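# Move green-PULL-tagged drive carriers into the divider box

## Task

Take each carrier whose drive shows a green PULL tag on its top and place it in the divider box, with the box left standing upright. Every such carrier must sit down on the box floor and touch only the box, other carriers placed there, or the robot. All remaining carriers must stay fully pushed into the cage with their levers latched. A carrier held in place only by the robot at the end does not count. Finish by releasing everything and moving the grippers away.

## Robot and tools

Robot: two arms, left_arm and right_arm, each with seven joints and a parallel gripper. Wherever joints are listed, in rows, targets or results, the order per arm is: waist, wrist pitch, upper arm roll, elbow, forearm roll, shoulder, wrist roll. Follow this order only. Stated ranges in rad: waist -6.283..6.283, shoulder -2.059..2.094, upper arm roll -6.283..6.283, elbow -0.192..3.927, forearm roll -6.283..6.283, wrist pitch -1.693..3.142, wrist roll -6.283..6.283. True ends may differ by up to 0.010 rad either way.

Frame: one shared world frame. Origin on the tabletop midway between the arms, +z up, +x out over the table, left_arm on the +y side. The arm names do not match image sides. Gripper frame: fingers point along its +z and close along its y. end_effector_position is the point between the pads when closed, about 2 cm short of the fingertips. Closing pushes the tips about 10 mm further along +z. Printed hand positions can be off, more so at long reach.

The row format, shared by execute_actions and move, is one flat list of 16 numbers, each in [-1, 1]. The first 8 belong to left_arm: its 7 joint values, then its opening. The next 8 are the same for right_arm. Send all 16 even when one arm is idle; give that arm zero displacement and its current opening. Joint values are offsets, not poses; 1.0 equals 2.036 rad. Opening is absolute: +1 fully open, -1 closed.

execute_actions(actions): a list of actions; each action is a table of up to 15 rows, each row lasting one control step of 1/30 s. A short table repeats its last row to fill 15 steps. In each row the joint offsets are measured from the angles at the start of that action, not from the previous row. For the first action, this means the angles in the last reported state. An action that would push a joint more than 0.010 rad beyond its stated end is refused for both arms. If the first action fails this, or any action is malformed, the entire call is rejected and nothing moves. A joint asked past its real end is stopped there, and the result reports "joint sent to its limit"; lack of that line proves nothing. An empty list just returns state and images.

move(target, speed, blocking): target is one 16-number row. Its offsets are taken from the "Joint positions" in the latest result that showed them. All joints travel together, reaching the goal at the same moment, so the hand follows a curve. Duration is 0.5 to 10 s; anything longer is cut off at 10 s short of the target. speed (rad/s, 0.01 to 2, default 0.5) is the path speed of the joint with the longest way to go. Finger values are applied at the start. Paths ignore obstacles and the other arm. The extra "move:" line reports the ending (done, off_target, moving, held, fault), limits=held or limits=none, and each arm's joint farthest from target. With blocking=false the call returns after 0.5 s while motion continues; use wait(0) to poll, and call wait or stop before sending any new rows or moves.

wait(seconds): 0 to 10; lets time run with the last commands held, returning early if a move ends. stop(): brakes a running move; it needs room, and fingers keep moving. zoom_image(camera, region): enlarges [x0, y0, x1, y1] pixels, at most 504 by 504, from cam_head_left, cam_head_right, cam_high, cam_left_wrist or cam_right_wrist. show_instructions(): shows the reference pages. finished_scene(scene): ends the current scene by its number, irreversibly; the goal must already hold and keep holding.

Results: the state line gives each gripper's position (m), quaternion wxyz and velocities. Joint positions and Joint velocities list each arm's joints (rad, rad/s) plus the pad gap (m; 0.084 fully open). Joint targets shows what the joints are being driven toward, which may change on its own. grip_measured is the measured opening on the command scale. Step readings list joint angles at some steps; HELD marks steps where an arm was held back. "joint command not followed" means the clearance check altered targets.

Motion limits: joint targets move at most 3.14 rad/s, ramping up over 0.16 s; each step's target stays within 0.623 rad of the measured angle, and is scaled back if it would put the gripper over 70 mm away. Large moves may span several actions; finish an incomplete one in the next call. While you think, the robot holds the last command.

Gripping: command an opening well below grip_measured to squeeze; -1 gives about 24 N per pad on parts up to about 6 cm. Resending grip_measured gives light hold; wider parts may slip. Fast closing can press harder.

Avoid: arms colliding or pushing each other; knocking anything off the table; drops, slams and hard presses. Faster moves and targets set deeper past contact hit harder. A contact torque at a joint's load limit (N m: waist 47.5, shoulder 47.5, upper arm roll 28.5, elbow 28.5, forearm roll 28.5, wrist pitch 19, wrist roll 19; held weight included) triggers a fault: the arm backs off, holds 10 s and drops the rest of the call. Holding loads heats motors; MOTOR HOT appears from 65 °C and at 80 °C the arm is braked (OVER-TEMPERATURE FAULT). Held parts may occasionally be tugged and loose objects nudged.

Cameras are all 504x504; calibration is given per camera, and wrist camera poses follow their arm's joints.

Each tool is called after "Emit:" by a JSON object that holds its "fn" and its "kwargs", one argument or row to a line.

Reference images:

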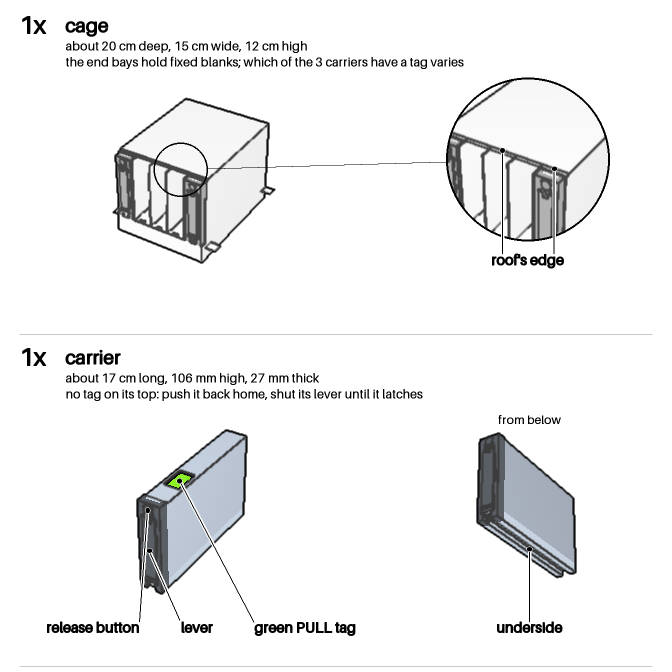

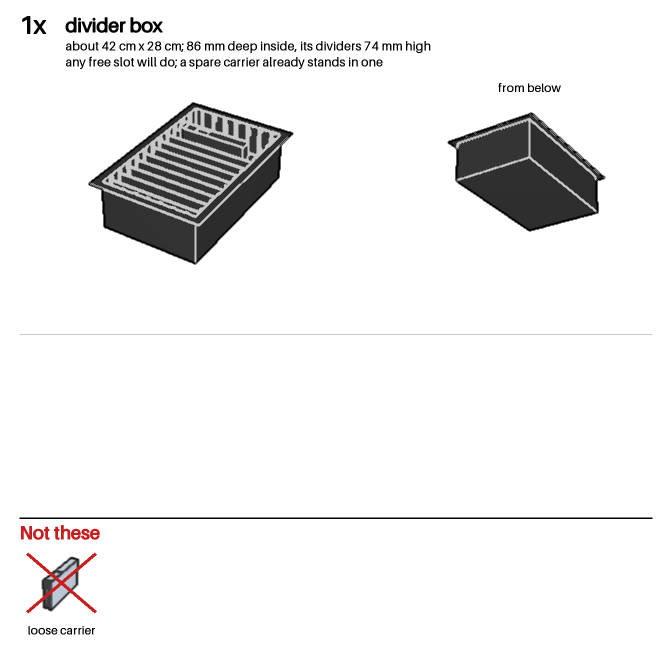

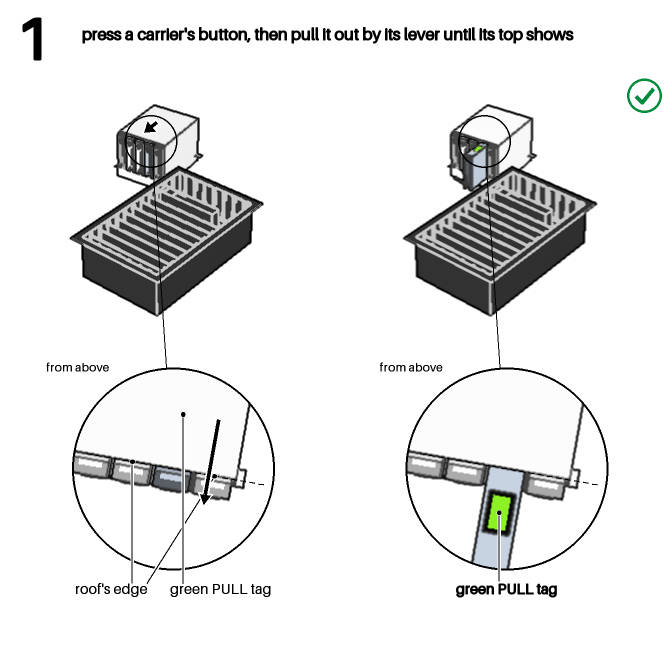

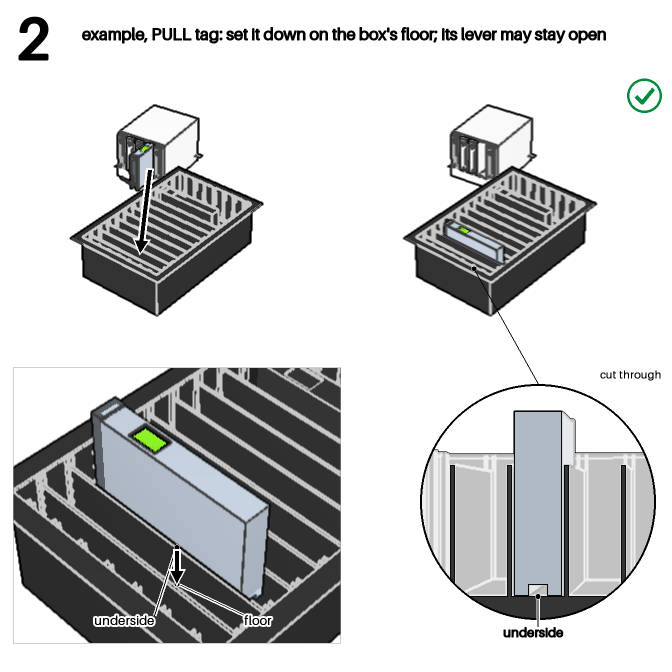

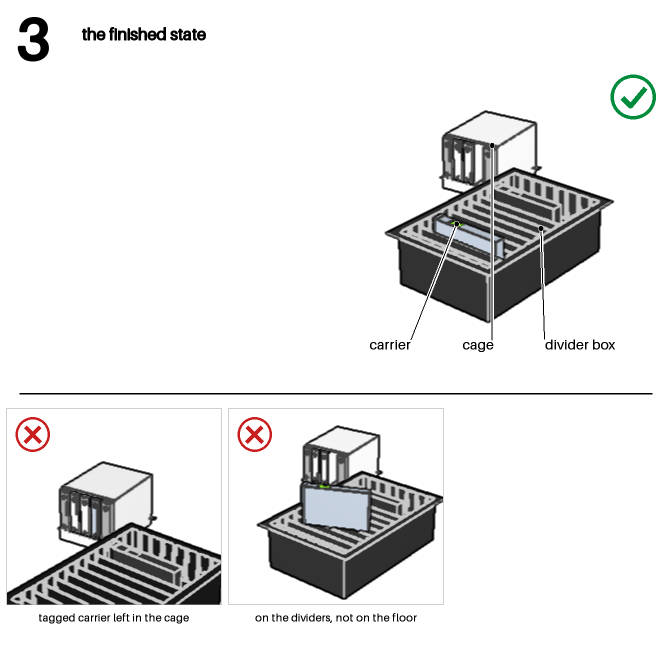

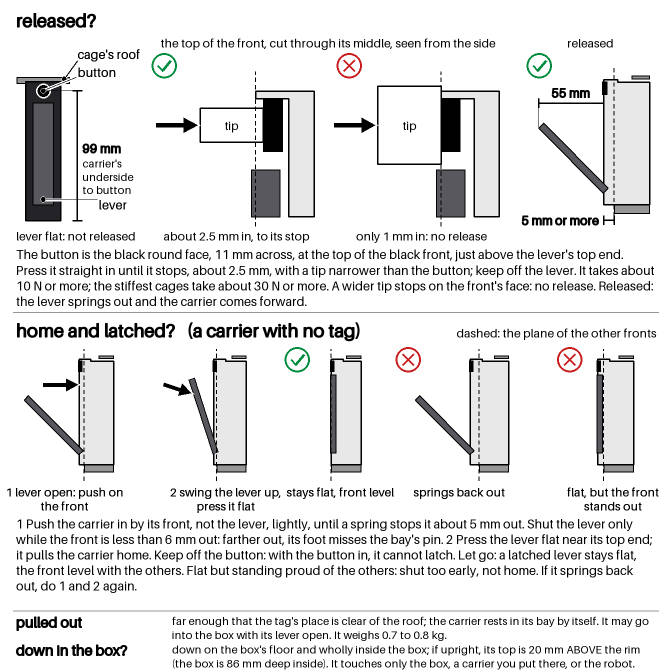

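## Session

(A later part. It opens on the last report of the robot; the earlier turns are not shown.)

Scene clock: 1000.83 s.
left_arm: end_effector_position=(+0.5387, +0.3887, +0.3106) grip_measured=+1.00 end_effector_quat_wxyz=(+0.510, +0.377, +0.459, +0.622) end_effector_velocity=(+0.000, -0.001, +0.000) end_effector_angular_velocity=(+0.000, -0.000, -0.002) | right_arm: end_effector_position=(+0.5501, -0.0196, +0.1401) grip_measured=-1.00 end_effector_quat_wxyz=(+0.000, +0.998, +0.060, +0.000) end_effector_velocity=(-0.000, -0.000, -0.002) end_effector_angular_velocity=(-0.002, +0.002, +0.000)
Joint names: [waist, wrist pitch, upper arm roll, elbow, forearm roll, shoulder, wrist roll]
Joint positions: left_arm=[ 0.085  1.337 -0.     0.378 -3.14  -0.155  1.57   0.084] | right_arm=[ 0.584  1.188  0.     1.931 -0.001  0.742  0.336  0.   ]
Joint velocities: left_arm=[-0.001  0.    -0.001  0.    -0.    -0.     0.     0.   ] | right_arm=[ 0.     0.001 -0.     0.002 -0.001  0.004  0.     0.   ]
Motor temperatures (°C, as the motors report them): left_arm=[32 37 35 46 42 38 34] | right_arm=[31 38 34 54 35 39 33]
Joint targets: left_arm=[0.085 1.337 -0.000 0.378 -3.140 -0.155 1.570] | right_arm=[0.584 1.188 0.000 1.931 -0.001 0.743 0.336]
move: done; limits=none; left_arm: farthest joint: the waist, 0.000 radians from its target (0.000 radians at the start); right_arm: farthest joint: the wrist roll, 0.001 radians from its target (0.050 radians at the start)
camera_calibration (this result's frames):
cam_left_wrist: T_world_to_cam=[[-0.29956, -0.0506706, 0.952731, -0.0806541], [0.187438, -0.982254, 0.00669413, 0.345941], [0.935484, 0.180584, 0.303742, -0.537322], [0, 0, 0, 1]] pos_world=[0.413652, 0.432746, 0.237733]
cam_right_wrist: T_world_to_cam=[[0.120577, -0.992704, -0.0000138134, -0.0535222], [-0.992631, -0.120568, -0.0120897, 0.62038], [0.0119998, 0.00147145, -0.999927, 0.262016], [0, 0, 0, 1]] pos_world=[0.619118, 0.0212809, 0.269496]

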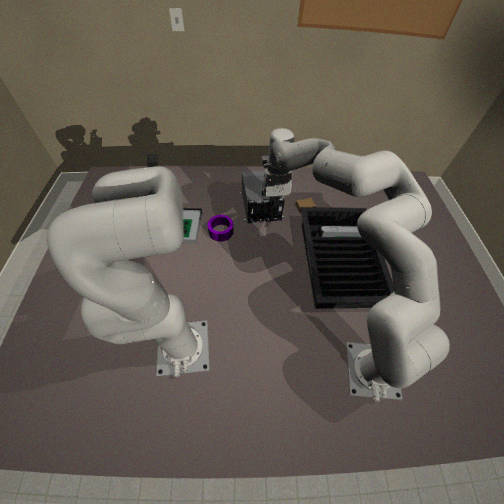

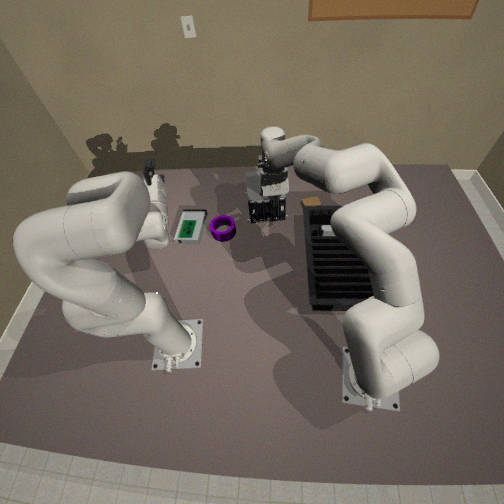

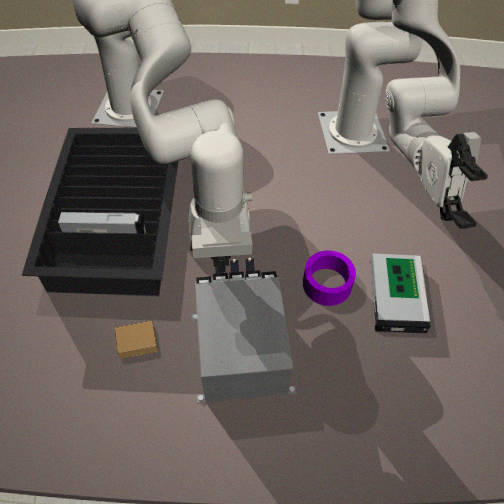

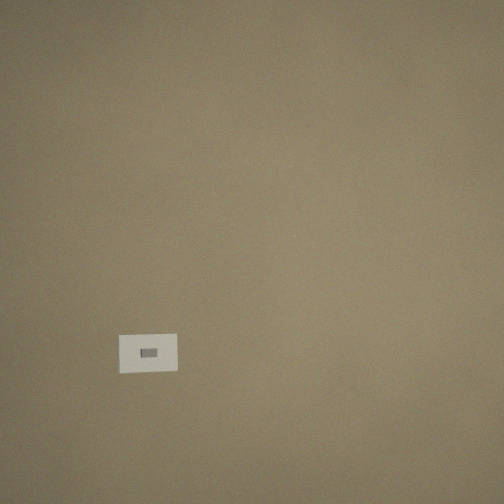

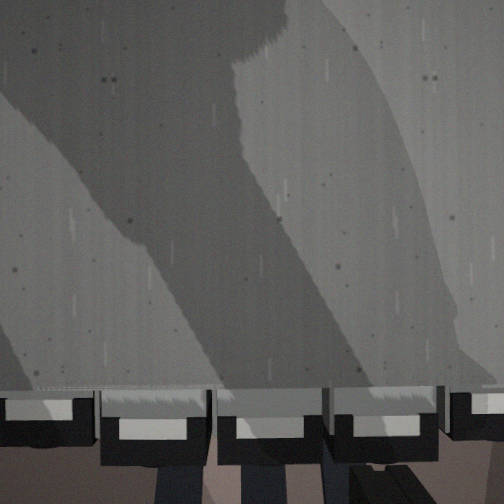

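Emit:
{"fn": "move", "kwargs": {
  "target": [0,0,0,0,0,0,0,1, 0,-0.0464,0,-0.0275,0,0.0194,0,-1],
  "speed": 0.1
}}

Scene clock: 1014.07 s.
left_arm: end_effector_position=(+0.5387, +0.3887, +0.3106) grip_measured=+1.00 end_effector_quat_wxyz=(+0.510, +0.377, +0.459, +0.622) end_effector_velocity=(-0.000, +0.000, +0.000) end_effector_angular_velocity=(-0.000, -0.001, +0.001) | right_arm: end_effector_position=(+0.5498, -0.0197, +0.0979) grip_measured=-1.00 end_effector_quat_wxyz=(+0.000, +0.998, +0.060, -0.000) end_effector_velocity=(+0.000, -0.000, -0.002) end_effector_angular_velocity=(+0.000, +0.000, -0.000)
Joint names: [waist, wrist pitch, upper arm roll, elbow, forearm roll, shoulder, wrist roll]
Joint positions: left_arm=[ 0.085  1.337 -0.     0.378 -3.14  -0.155  1.57   0.084] | right_arm=[ 0.584  1.094  0.     1.875 -0.001  0.781  0.336  0.   ]
Joint velocities: left_arm=[ 0. -0.  0.  0. -0. -0. -0.  0.] | right_arm=[-0.001 -0.003  0.    -0.002  0.     0.002 -0.001  0.   ]
Motor temperatures (°C, as the motors report them): left_arm=[32 37 35 46 42 38 34] | right_arm=[31 38 34 55 35 41 33]
Joint targets: left_arm=[0.085 1.337 -0.000 0.378 -3.140 -0.155 1.570] | right_arm=[0.584 1.094 0.000 1.875 -0.001 0.782 0.336]
move: done; limits=none; left_arm: farthest joint: the waist, 0.000 radians from its target (0.000 radians at the start); right_arm: farthest joint: the wrist pitch, 0.001 radians from its target (0.095 radians at the start)
camera_calibration (this result's frames):
cam_left_wrist: T_world_to_cam=[[-0.29956, -0.0506705, 0.952731, -0.0806541], [0.187438, -0.982254, 0.00669423, 0.345941], [0.935484, 0.180584, 0.303742, -0.537322], [0, 0, 0, 1]] pos_world=[0.413652, 0.432746, 0.237733]
cam_right_wrist: T_world_to_cam=[[0.12066, -0.992694, 0.000336791, -0.0536566], [-0.992634, -0.120657, -0.0109549, 0.619474], [0.0109155, 0.00098751, -0.99994, 0.220482], [0, 0, 0, 1]] pos_world=[0.618979, 0.0212614, 0.227273]

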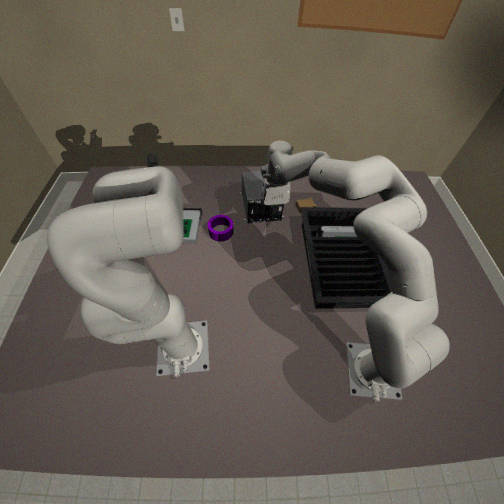

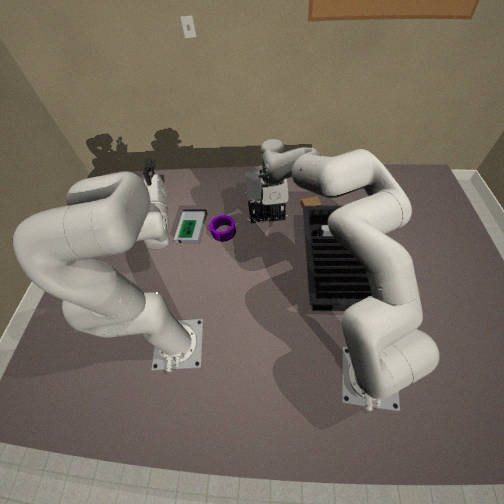

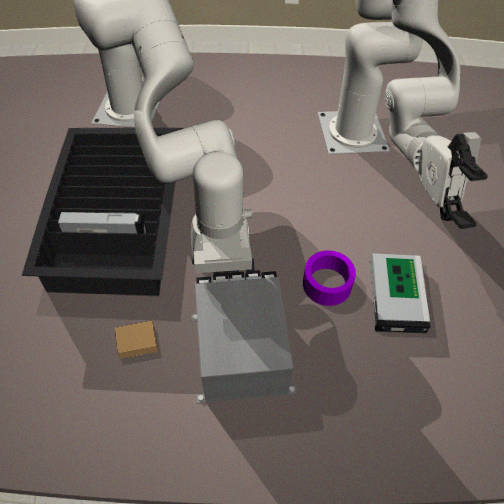

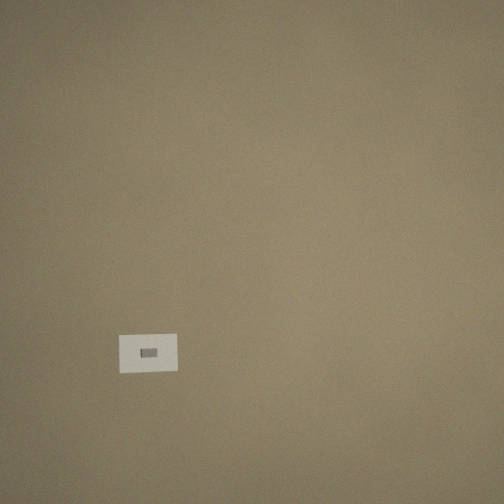

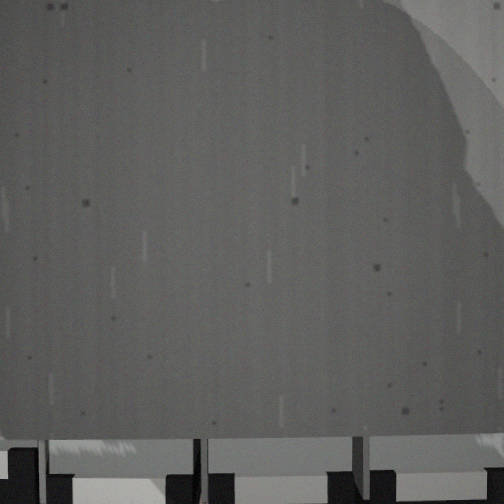

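Emit:
{"fn": "move", "kwargs": {
  "target": [0,0,0,0,0,0,0,1, 0.0162,-0.0697,0,-0.1724,0,-0.1027,0.0157,-1],
  "speed": 0.15
}}

Scene clock: 1023.67 s.
left_arm: end_effector_position=(+0.5387, +0.3887, +0.3106) grip_measured=+1.00 end_effector_quat_wxyz=(+0.510, +0.377, +0.459, +0.622) end_effector_velocity=(-0.000, +0.001, +0.000) end_effector_angular_velocity=(-0.001, -0.001, +0.001) | right_arm: end_effector_position=(+0.4900, -0.0269, +0.0977) grip_measured=-1.00 end_effector_quat_wxyz=(+0.000, +0.998, +0.060, -0.000) end_effector_velocity=(-0.001, -0.001, -0.001) end_effector_angular_velocity=(+0.001, +0.003, -0.003)
Joint names: [waist, wrist pitch, upper arm roll, elbow, forearm roll, shoulder, wrist roll]
Joint positions: left_arm=[ 0.085  1.337 -0.     0.378 -3.14  -0.155  1.57   0.084] | right_arm=[ 0.617  0.952  0.     1.524 -0.001  0.572  0.368  0.   ]
Joint velocities: left_arm=[-0.     0.     0.001  0.    -0.     0.    -0.001  0.   ] | right_arm=[-0.001 -0.    -0.    -0.003  0.003 -0.001  0.     0.   ]
Motor temperatures (°C, as the motors report them): left_arm=[32 37 35 46 42 38 34] | right_arm=[31 38 35 56 35 41 33]
Joint targets: left_arm=[0.085 1.337 -0.000 0.378 -3.140 -0.155 1.570] | right_arm=[0.617 0.952 0.000 1.524 -0.001 0.572 0.368]
move: done; limits=none; left_arm: farthest joint: the waist, 0.000 radians from its target (0.000 radians at the start); right_arm: farthest joint: the shoulder, 0.001 radians from its target (0.210 radians at the start)
camera_calibration (this result's frames):
cam_left_wrist: T_world_to_cam=[[-0.29956, -0.0506705, 0.952731, -0.0806541], [0.187438, -0.982254, 0.00669425, 0.345941], [0.935484, 0.180584, 0.303742, -0.537322], [0, 0, 0, 1]] pos_world=[0.413652, 0.432746, 0.237733]
cam_right_wrist: T_world_to_cam=[[0.121744, -0.992561, 0.000271282, -0.0540692], [-0.992498, -0.12174, -0.0113001, 0.559133], [0.0112491, 0.00110648, -0.999936, 0.220784], [0, 0, 0, 1]] pos_world=[0.559038, 0.0141574, 0.227103]

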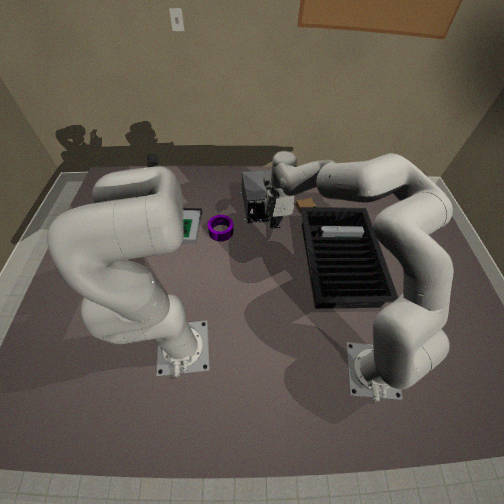

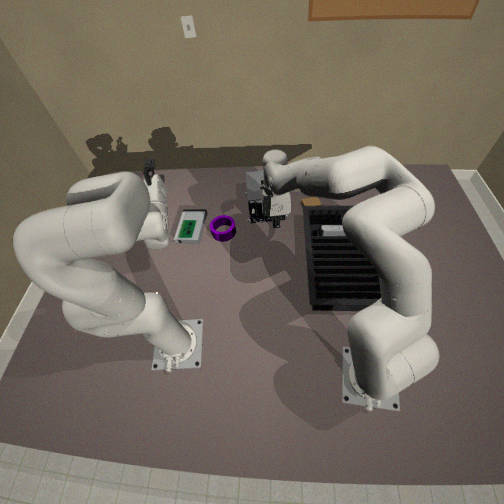

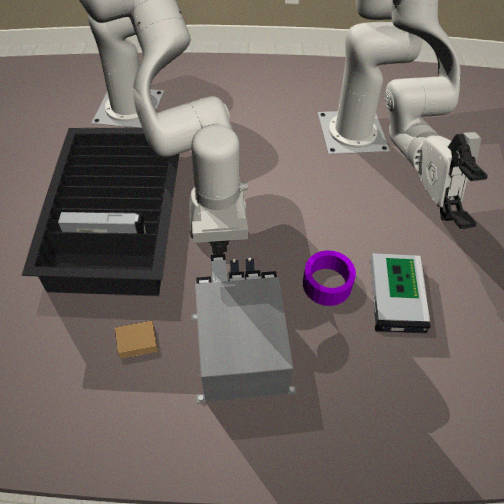

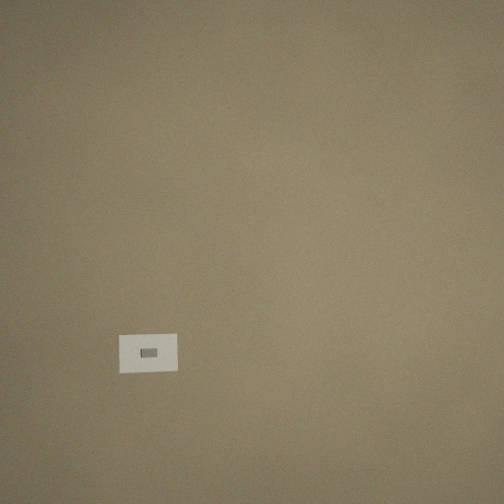

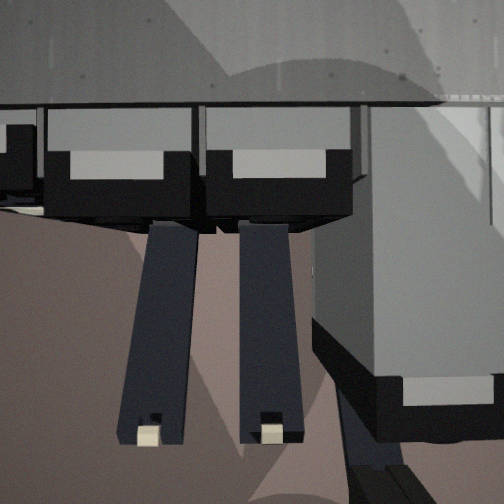

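Emit:
{"fn": "zoom_image", "kwargs": {
  "camera": "cam_right_wrist",
  "region": [300, 60, 504, 460]
}}

Emit:
{"fn": "zoom_image", "kwargs": {
  "camera": "cam_high",
  "region": [180, 220, 300, 310]
}}

Region (300, 60, 504, 460) of cam_right_wrist's 504x504 image, scaled by 1.260, with more detail than that image has; it fills the left 257 columns of this view, and the rest is white.

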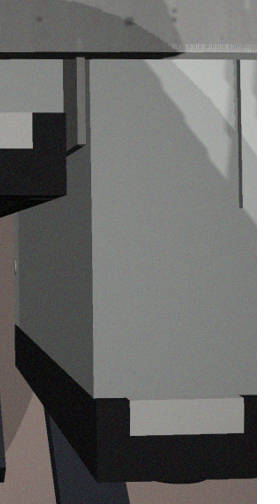

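Region (180, 220, 300, 310) of cam_high's 504x504 image, scaled by 4.200, with more detail than that image has; it fills the top 378 rows of this view, and the rest is white.

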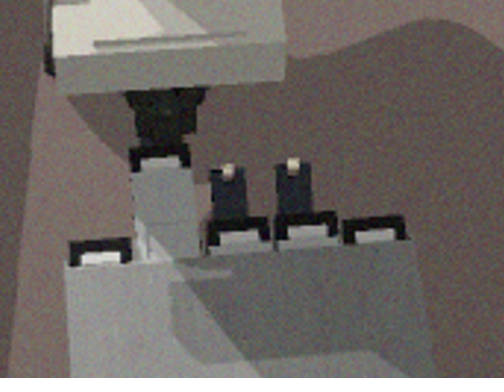

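Emit:
{"fn": "move", "kwargs": {
  "target": [0,0,0,0,0,0,0,1, -0.0186,0.0841,0,0.2073,0,0.1231,-0.0186,-1],
  "speed": 0.15
}}

Scene clock: 1058.07 s.
left_arm: end_effector_position=(+0.5387, +0.3887, +0.3106) grip_measured=+1.00 end_effector_quat_wxyz=(+0.510, +0.377, +0.459, +0.622) end_effector_velocity=(-0.000, +0.001, -0.000) end_effector_angular_velocity=(-0.000, +0.001, +0.001) | right_arm: end_effector_position=(+0.5562, -0.0182, +0.0962) grip_measured=-1.00 end_effector_quat_wxyz=(+0.002, +0.998, +0.061, -0.006) end_effector_velocity=(+0.001, -0.002, +0.001) end_effector_angular_velocity=(-0.001, -0.001, -0.002)
Joint names: [waist, wrist pitch, upper arm roll, elbow, forearm roll, shoulder, wrist roll]
Joint positions: left_arm=[ 0.085  1.337 -0.     0.378 -3.14  -0.155  1.57   0.084] | right_arm=[ 0.581  1.134  0.002  1.945 -0.     0.824  0.33   0.   ]
Joint velocities: left_arm=[-0.001 -0.001  0.002 -0.    -0.    -0.     0.     0.   ] | right_arm=[-0.002  0.003 -0.001  0.003 -0.001  0.001 -0.     0.   ]
Motor temperatures (°C, as the motors report them): left_arm=[32 37 35 46 42 38 34] | right_arm=[31 38 35 55 35 41 33]
Joint targets: left_arm=[0.085 1.337 -0.000 0.378 -3.140 -0.155 1.570] | right_arm=[0.579 1.124 0.000 1.946 -0.001 0.823 0.330]
move: off_target (right_arm); limits=none; left_arm: farthest joint: the waist, 0.000 radians from its target (0.000 radians at the start); right_arm: farthest joint: the wrist pitch, 0.011 radians from its target (0.171 radians at the start)
camera_calibration (this result's frames):
cam_left_wrist: T_world_to_cam=[[-0.29956, -0.0506704, 0.952731, -0.0806541], [0.187438, -0.982254, 0.00669438, 0.345941], [0.935484, 0.180584, 0.303742, -0.537322], [0, 0, 0, 1]] pos_world=[0.413652, 0.432746, 0.237733]
cam_right_wrist: T_world_to_cam=[[0.123848, -0.992298, 0.00257404, -0.0548794], [-0.992301, -0.123847, 0.000593821, 0.624627], [-0.00027046, -0.00262776, -0.999997, 0.224855], [0, 0, 0, 1]] pos_world=[0.626675, 0.0234925, 0.224624]

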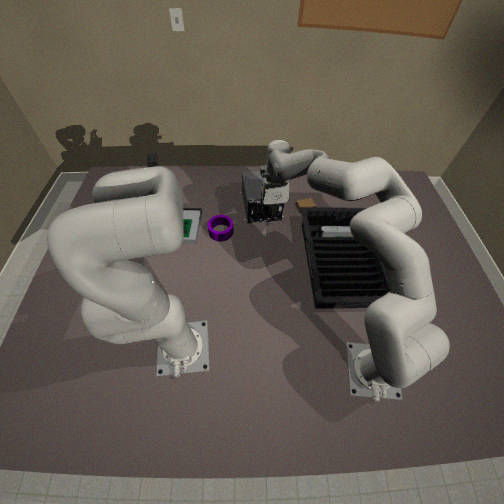

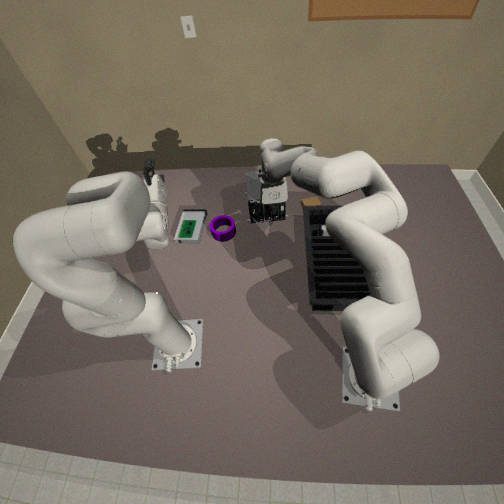

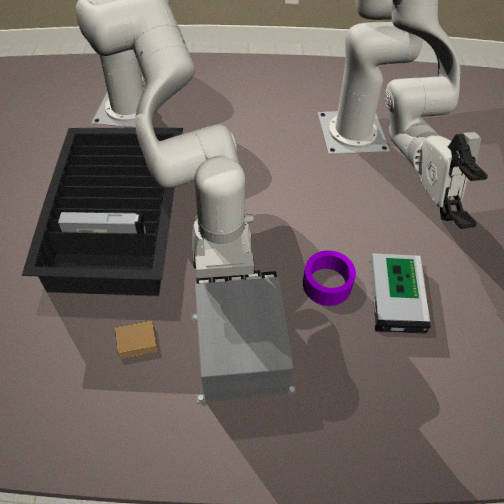

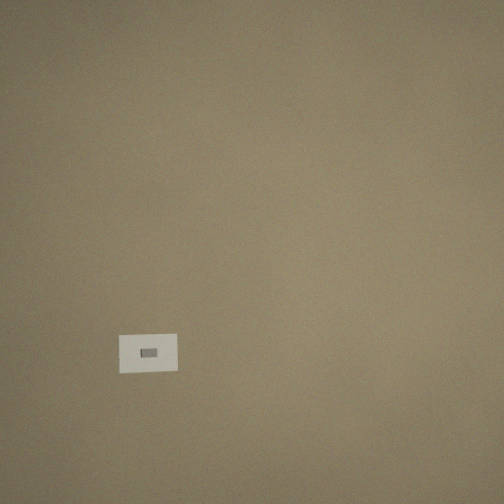

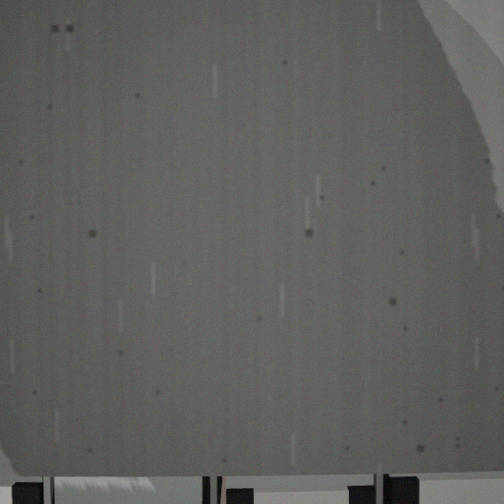

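Emit:
{"fn": "execute_actions", "kwargs": {
  "actions": []
}}

Scene clock: 1074.47 s.
left_arm: end_effector_position=(+0.5387, +0.3887, +0.3106) grip_measured=+1.00 end_effector_quat_wxyz=(+0.510, +0.377, +0.459, +0.622) end_effector_velocity=(+0.000, -0.000, -0.000) end_effector_angular_velocity=(+0.001, +0.001, +0.000) | right_arm: end_effector_position=(+0.5570, -0.0193, +0.0970) grip_measured=-1.00 end_effector_quat_wxyz=(+0.002, +0.998, +0.061, -0.005) end_effector_velocity=(-0.000, +0.000, -0.000) end_effector_angular_velocity=(+0.000, -0.000, +0.001)
Joint names: [waist, wrist pitch, upper arm roll, elbow, forearm roll, shoulder, wrist roll]
Joint positions: left_arm=[ 0.085  1.337 -0.     0.378 -3.14  -0.155  1.57   0.084] | right_arm=[ 0.58   1.135  0.     1.946 -0.001  0.823  0.33   0.   ]
Joint velocities: left_arm=[-0.    -0.001 -0.     0.    -0.     0.     0.001  0.   ] | right_arm=[ 0.    -0.001  0.    -0.001 -0.    -0.    -0.001  0.   ]
Motor temperatures (°C, as the motors report them): left_arm=[32 37 35 46 42 38 34] | right_arm=[31 45 38 65 35 44 33]
Joint targets: left_arm=[0.085 1.337 -0.000 0.378 -3.140 -0.155 1.570] | right_arm=[0.579 1.124 0.000 1.946 -0.001 0.823 0.330]
MOTOR HOT: a motor of the right arm reached 65 °C. Now the hottest motor of the right arm, the elbow, reports 65 °C. The temperature limit of the motors' drives, at which the controller stops that arm, is 80 °C. To cool a motor, set the load down, stop pushing, or move to a pose that needs little force.
camera_calibration (this result's frames):
cam_left_wrist: T_world_to_cam=[[-0.299561, -0.0506705, 0.952731, -0.080654], [0.187438, -0.982254, 0.00669426, 0.345941], [0.935484, 0.180584, 0.303742, -0.537322], [0, 0, 0, 1]] pos_world=[0.413653, 0.432746, 0.237733]
cam_right_wrist: T_world_to_cam=[[0.122458, -0.992466, 0.00384498, -0.0554034], [-0.992473, -0.122461, -0.000680233, 0.625529], [0.00114597, -0.00373274, -0.999992, 0.224818], [0, 0, 0, 1]] pos_world=[0.627348, 0.0224562, 0.225455]

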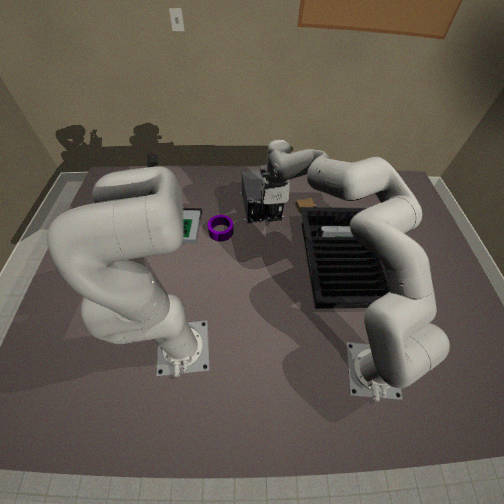

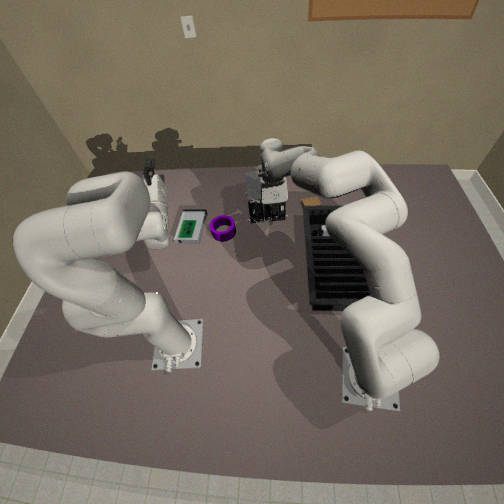

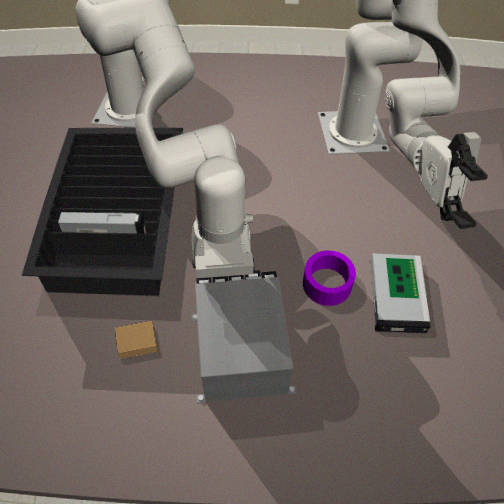

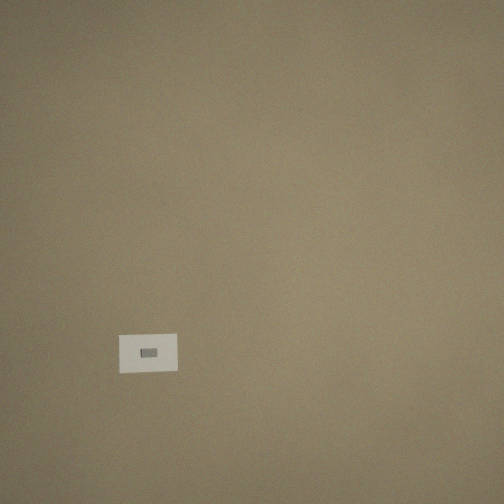

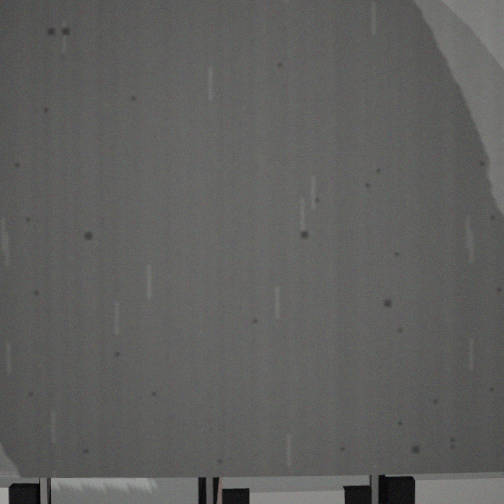

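Emit:
{"fn": "move", "kwargs": {
  "target": [0,0,0,0,0,0,0,1, 0.002,0.026,0,-0.0074,0,-0.0398,0.003,-1],
  "speed": 0.3
}}

Scene clock: 1084.63 s.
left_arm: end_effector_position=(+0.5387, +0.3887, +0.3106) grip_measured=+1.00 end_effector_quat_wxyz=(+0.510, +0.377, +0.459, +0.622) end_effector_velocity=(+0.000, -0.001, +0.000) end_effector_angular_velocity=(-0.000, -0.001, -0.001) | right_arm: end_effector_position=(+0.5507, -0.0197, +0.1407) grip_measured=-1.00 end_effector_quat_wxyz=(-0.000, +0.998, +0.059, +0.001) end_effector_velocity=(-0.001, +0.000, -0.001) end_effector_angular_velocity=(-0.002, +0.003, +0.001)
Joint names: [waist, wrist pitch, upper arm roll, elbow, forearm roll, shoulder, wrist roll]
Joint positions: left_arm=[ 0.085  1.337 -0.     0.378 -3.14  -0.155  1.57   0.084] | right_arm=[ 0.584  1.187  0.     1.932 -0.001  0.742  0.336  0.   ]
Joint velocities: left_arm=[-0.001  0.001 -0.001  0.    -0.     0.    -0.     0.   ] | right_arm=[ 0.001  0.002  0.001 -0.002 -0.001 -0.001  0.001  0.   ]
Motor temperatures (°C, as the motors report them): left_arm=[32 37 35 46 42 38 34] | right_arm=[32 48 39 69 35 45 33]
Joint targets: left_arm=[0.085 1.337 -0.000 0.378 -3.140 -0.155 1.570] | right_arm=[0.584 1.188 0.000 1.931 -0.001 0.742 0.336]
MOTOR HOT: still on. Now the hottest motor of the right arm, the elbow, reports 69 °C; a drive's own limit is 80 °C.
move: done; limits=none; left_arm: farthest joint: the waist, 0.000 radians from its target (0.000 radians at the start); right_arm: farthest joint: the elbow, 0.001 radians from its target (0.015 radians at the start)
camera_calibration (this result's frames):
cam_left_wrist: T_world_to_cam=[[-0.299561, -0.0506705, 0.952731, -0.080654], [0.187438, -0.982254, 0.00669433, 0.345941], [0.935484, 0.180584, 0.303742, -0.537322], [0, 0, 0, 1]] pos_world=[0.413653, 0.432746, 0.237733]
cam_right_wrist: T_world_to_cam=[[0.120034, -0.99277, -0.000456475, -0.0532749], [-0.992673, -0.120016, -0.0140206, 0.621267], [0.0138644, 0.00213608, -0.999902, 0.261673], [0, 0, 0, 1]] pos_world=[0.619482, 0.0211132, 0.270334]

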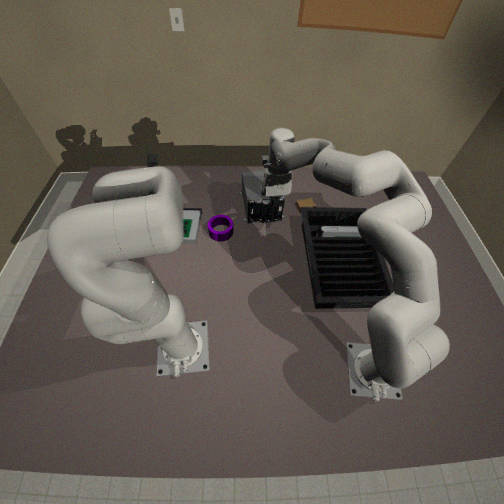

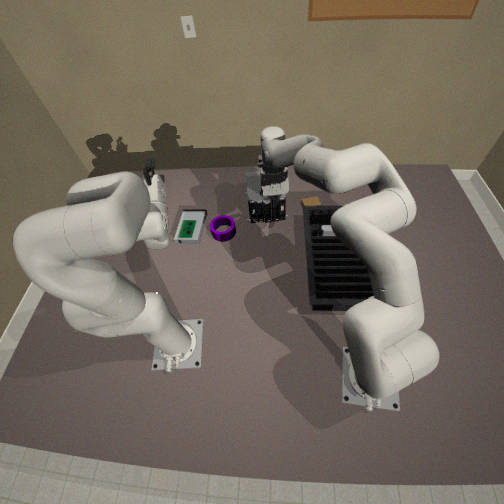

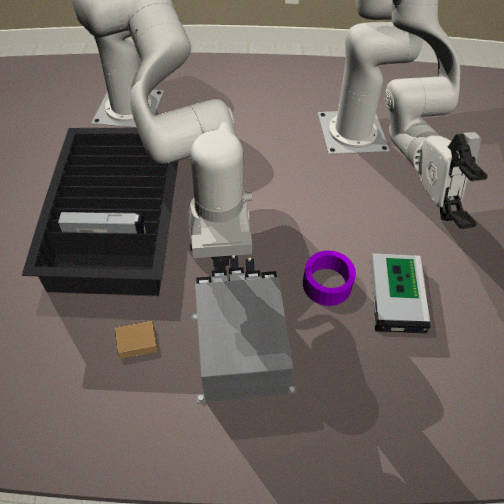

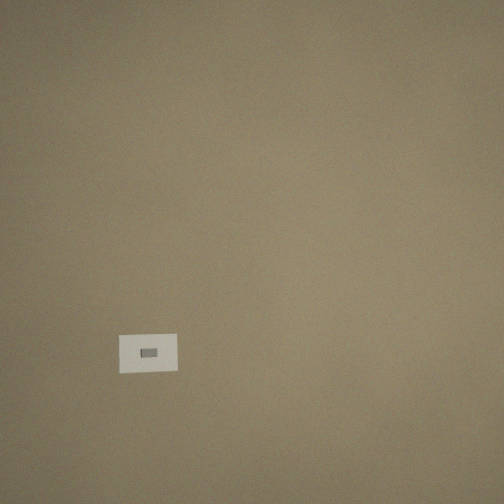

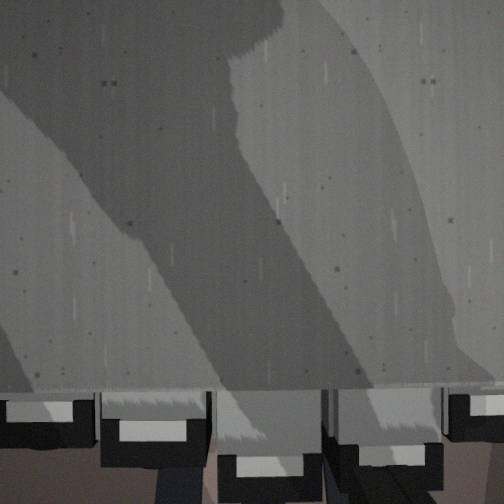

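Emit:
{"fn": "move", "kwargs": {
  "target": [0,0,0,0,0,0,0,1, 0,-0.043,0,-0.752,0,-0.512,0,-1],
  "speed": 1.0
}}

Scene clock: 1106.97 s.
left_arm: end_effector_position=(+0.5387, +0.3887, +0.3106) grip_measured=+1.00 end_effector_quat_wxyz=(+0.510, +0.377, +0.459, +0.622) end_effector_velocity=(+0.000, +0.001, +0.001) end_effector_angular_velocity=(+0.000, -0.002, +0.001) | right_arm: end_effector_position=(+0.1675, -0.2072, +0.0981) grip_measured=-1.00 end_effector_quat_wxyz=(+0.069, +0.982, +0.059, -0.164) end_effector_velocity=(-0.000, -0.000, -0.001) end_effector_angular_velocity=(-0.001, +0.002, -0.003)
Joint names: [waist, wrist pitch, upper arm roll, elbow, forearm roll, shoulder, wrist roll]
Joint positions: left_arm=[ 0.085  1.337 -0.     0.378 -3.14  -0.155  1.57   0.084] | right_arm=[ 0.584  1.094 -0.     0.434 -0.001 -0.301  0.336  0.   ]
Joint velocities: left_arm=[-0.     0.001  0.001  0.001 -0.    -0.     0.     0.   ] | right_arm=[-0.001  0.     0.    -0.001  0.001  0.002  0.001  0.   ]
Motor temperatures (°C, as the motors report them): left_arm=[32 37 35 46 42 38 34] | right_arm=[31 44 36 60 35 44 33]
Joint targets: left_arm=[0.085 1.337 -0.000 0.378 -3.140 -0.155 1.570] | right_arm=[0.584 1.100 0.000 0.401 -0.001 -0.300 0.336]
MOTOR HOT: cleared. Now the hottest motor of the right arm, the elbow, reports 60 °C.
move: off_target (right_arm); limits=none; left_arm: farthest joint: the waist, 0.000 radians from its target (0.000 radians at the start); right_arm: farthest joint: the elbow, 0.033 radians from its target (1.530 radians at the start)
camera_calibration (this result's frames):
cam_left_wrist: T_world_to_cam=[[-0.299561, -0.0506704, 0.952731, -0.0806541], [0.187438, -0.982254, 0.00669439, 0.345941], [0.935484, 0.180583, 0.303742, -0.537322], [0, 0, 0, 1]] pos_world=[0.413653, 0.432746, 0.237733]
cam_right_wrist: T_world_to_cam=[[0.139084, -0.983497, 0.115714, -0.206105], [-0.942488, -0.0956024, 0.320277, 0.181636], [-0.303928, -0.153605, -0.94023, 0.239925], [0, 0, 0, 1]] pos_world=[0.272776, -0.148485, 0.19126]

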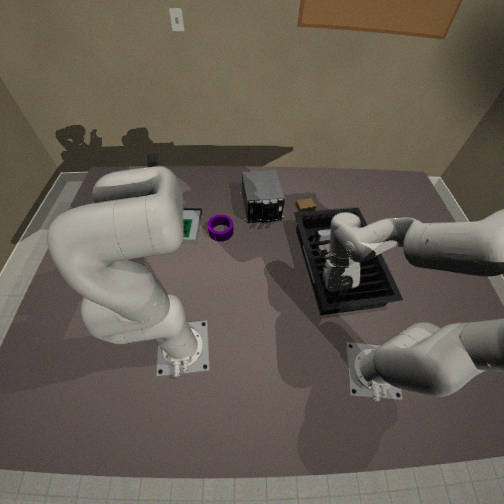

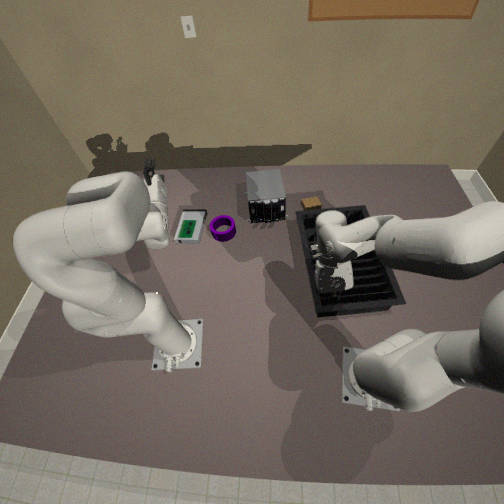

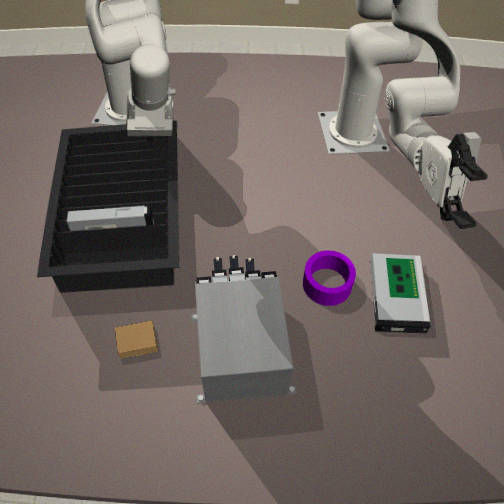

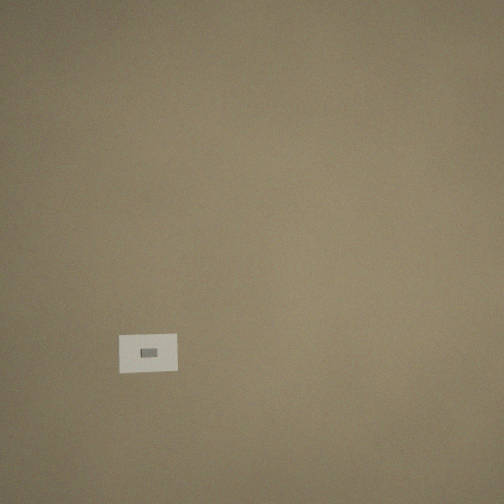

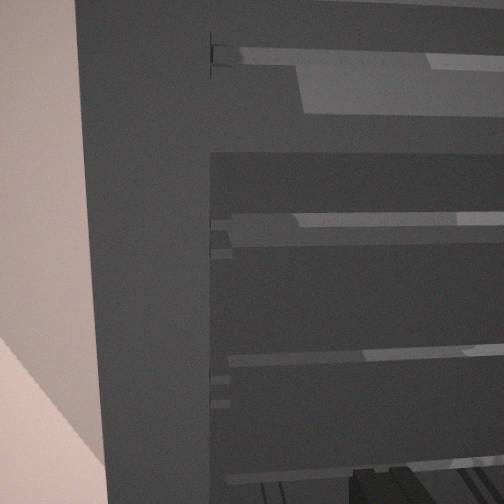

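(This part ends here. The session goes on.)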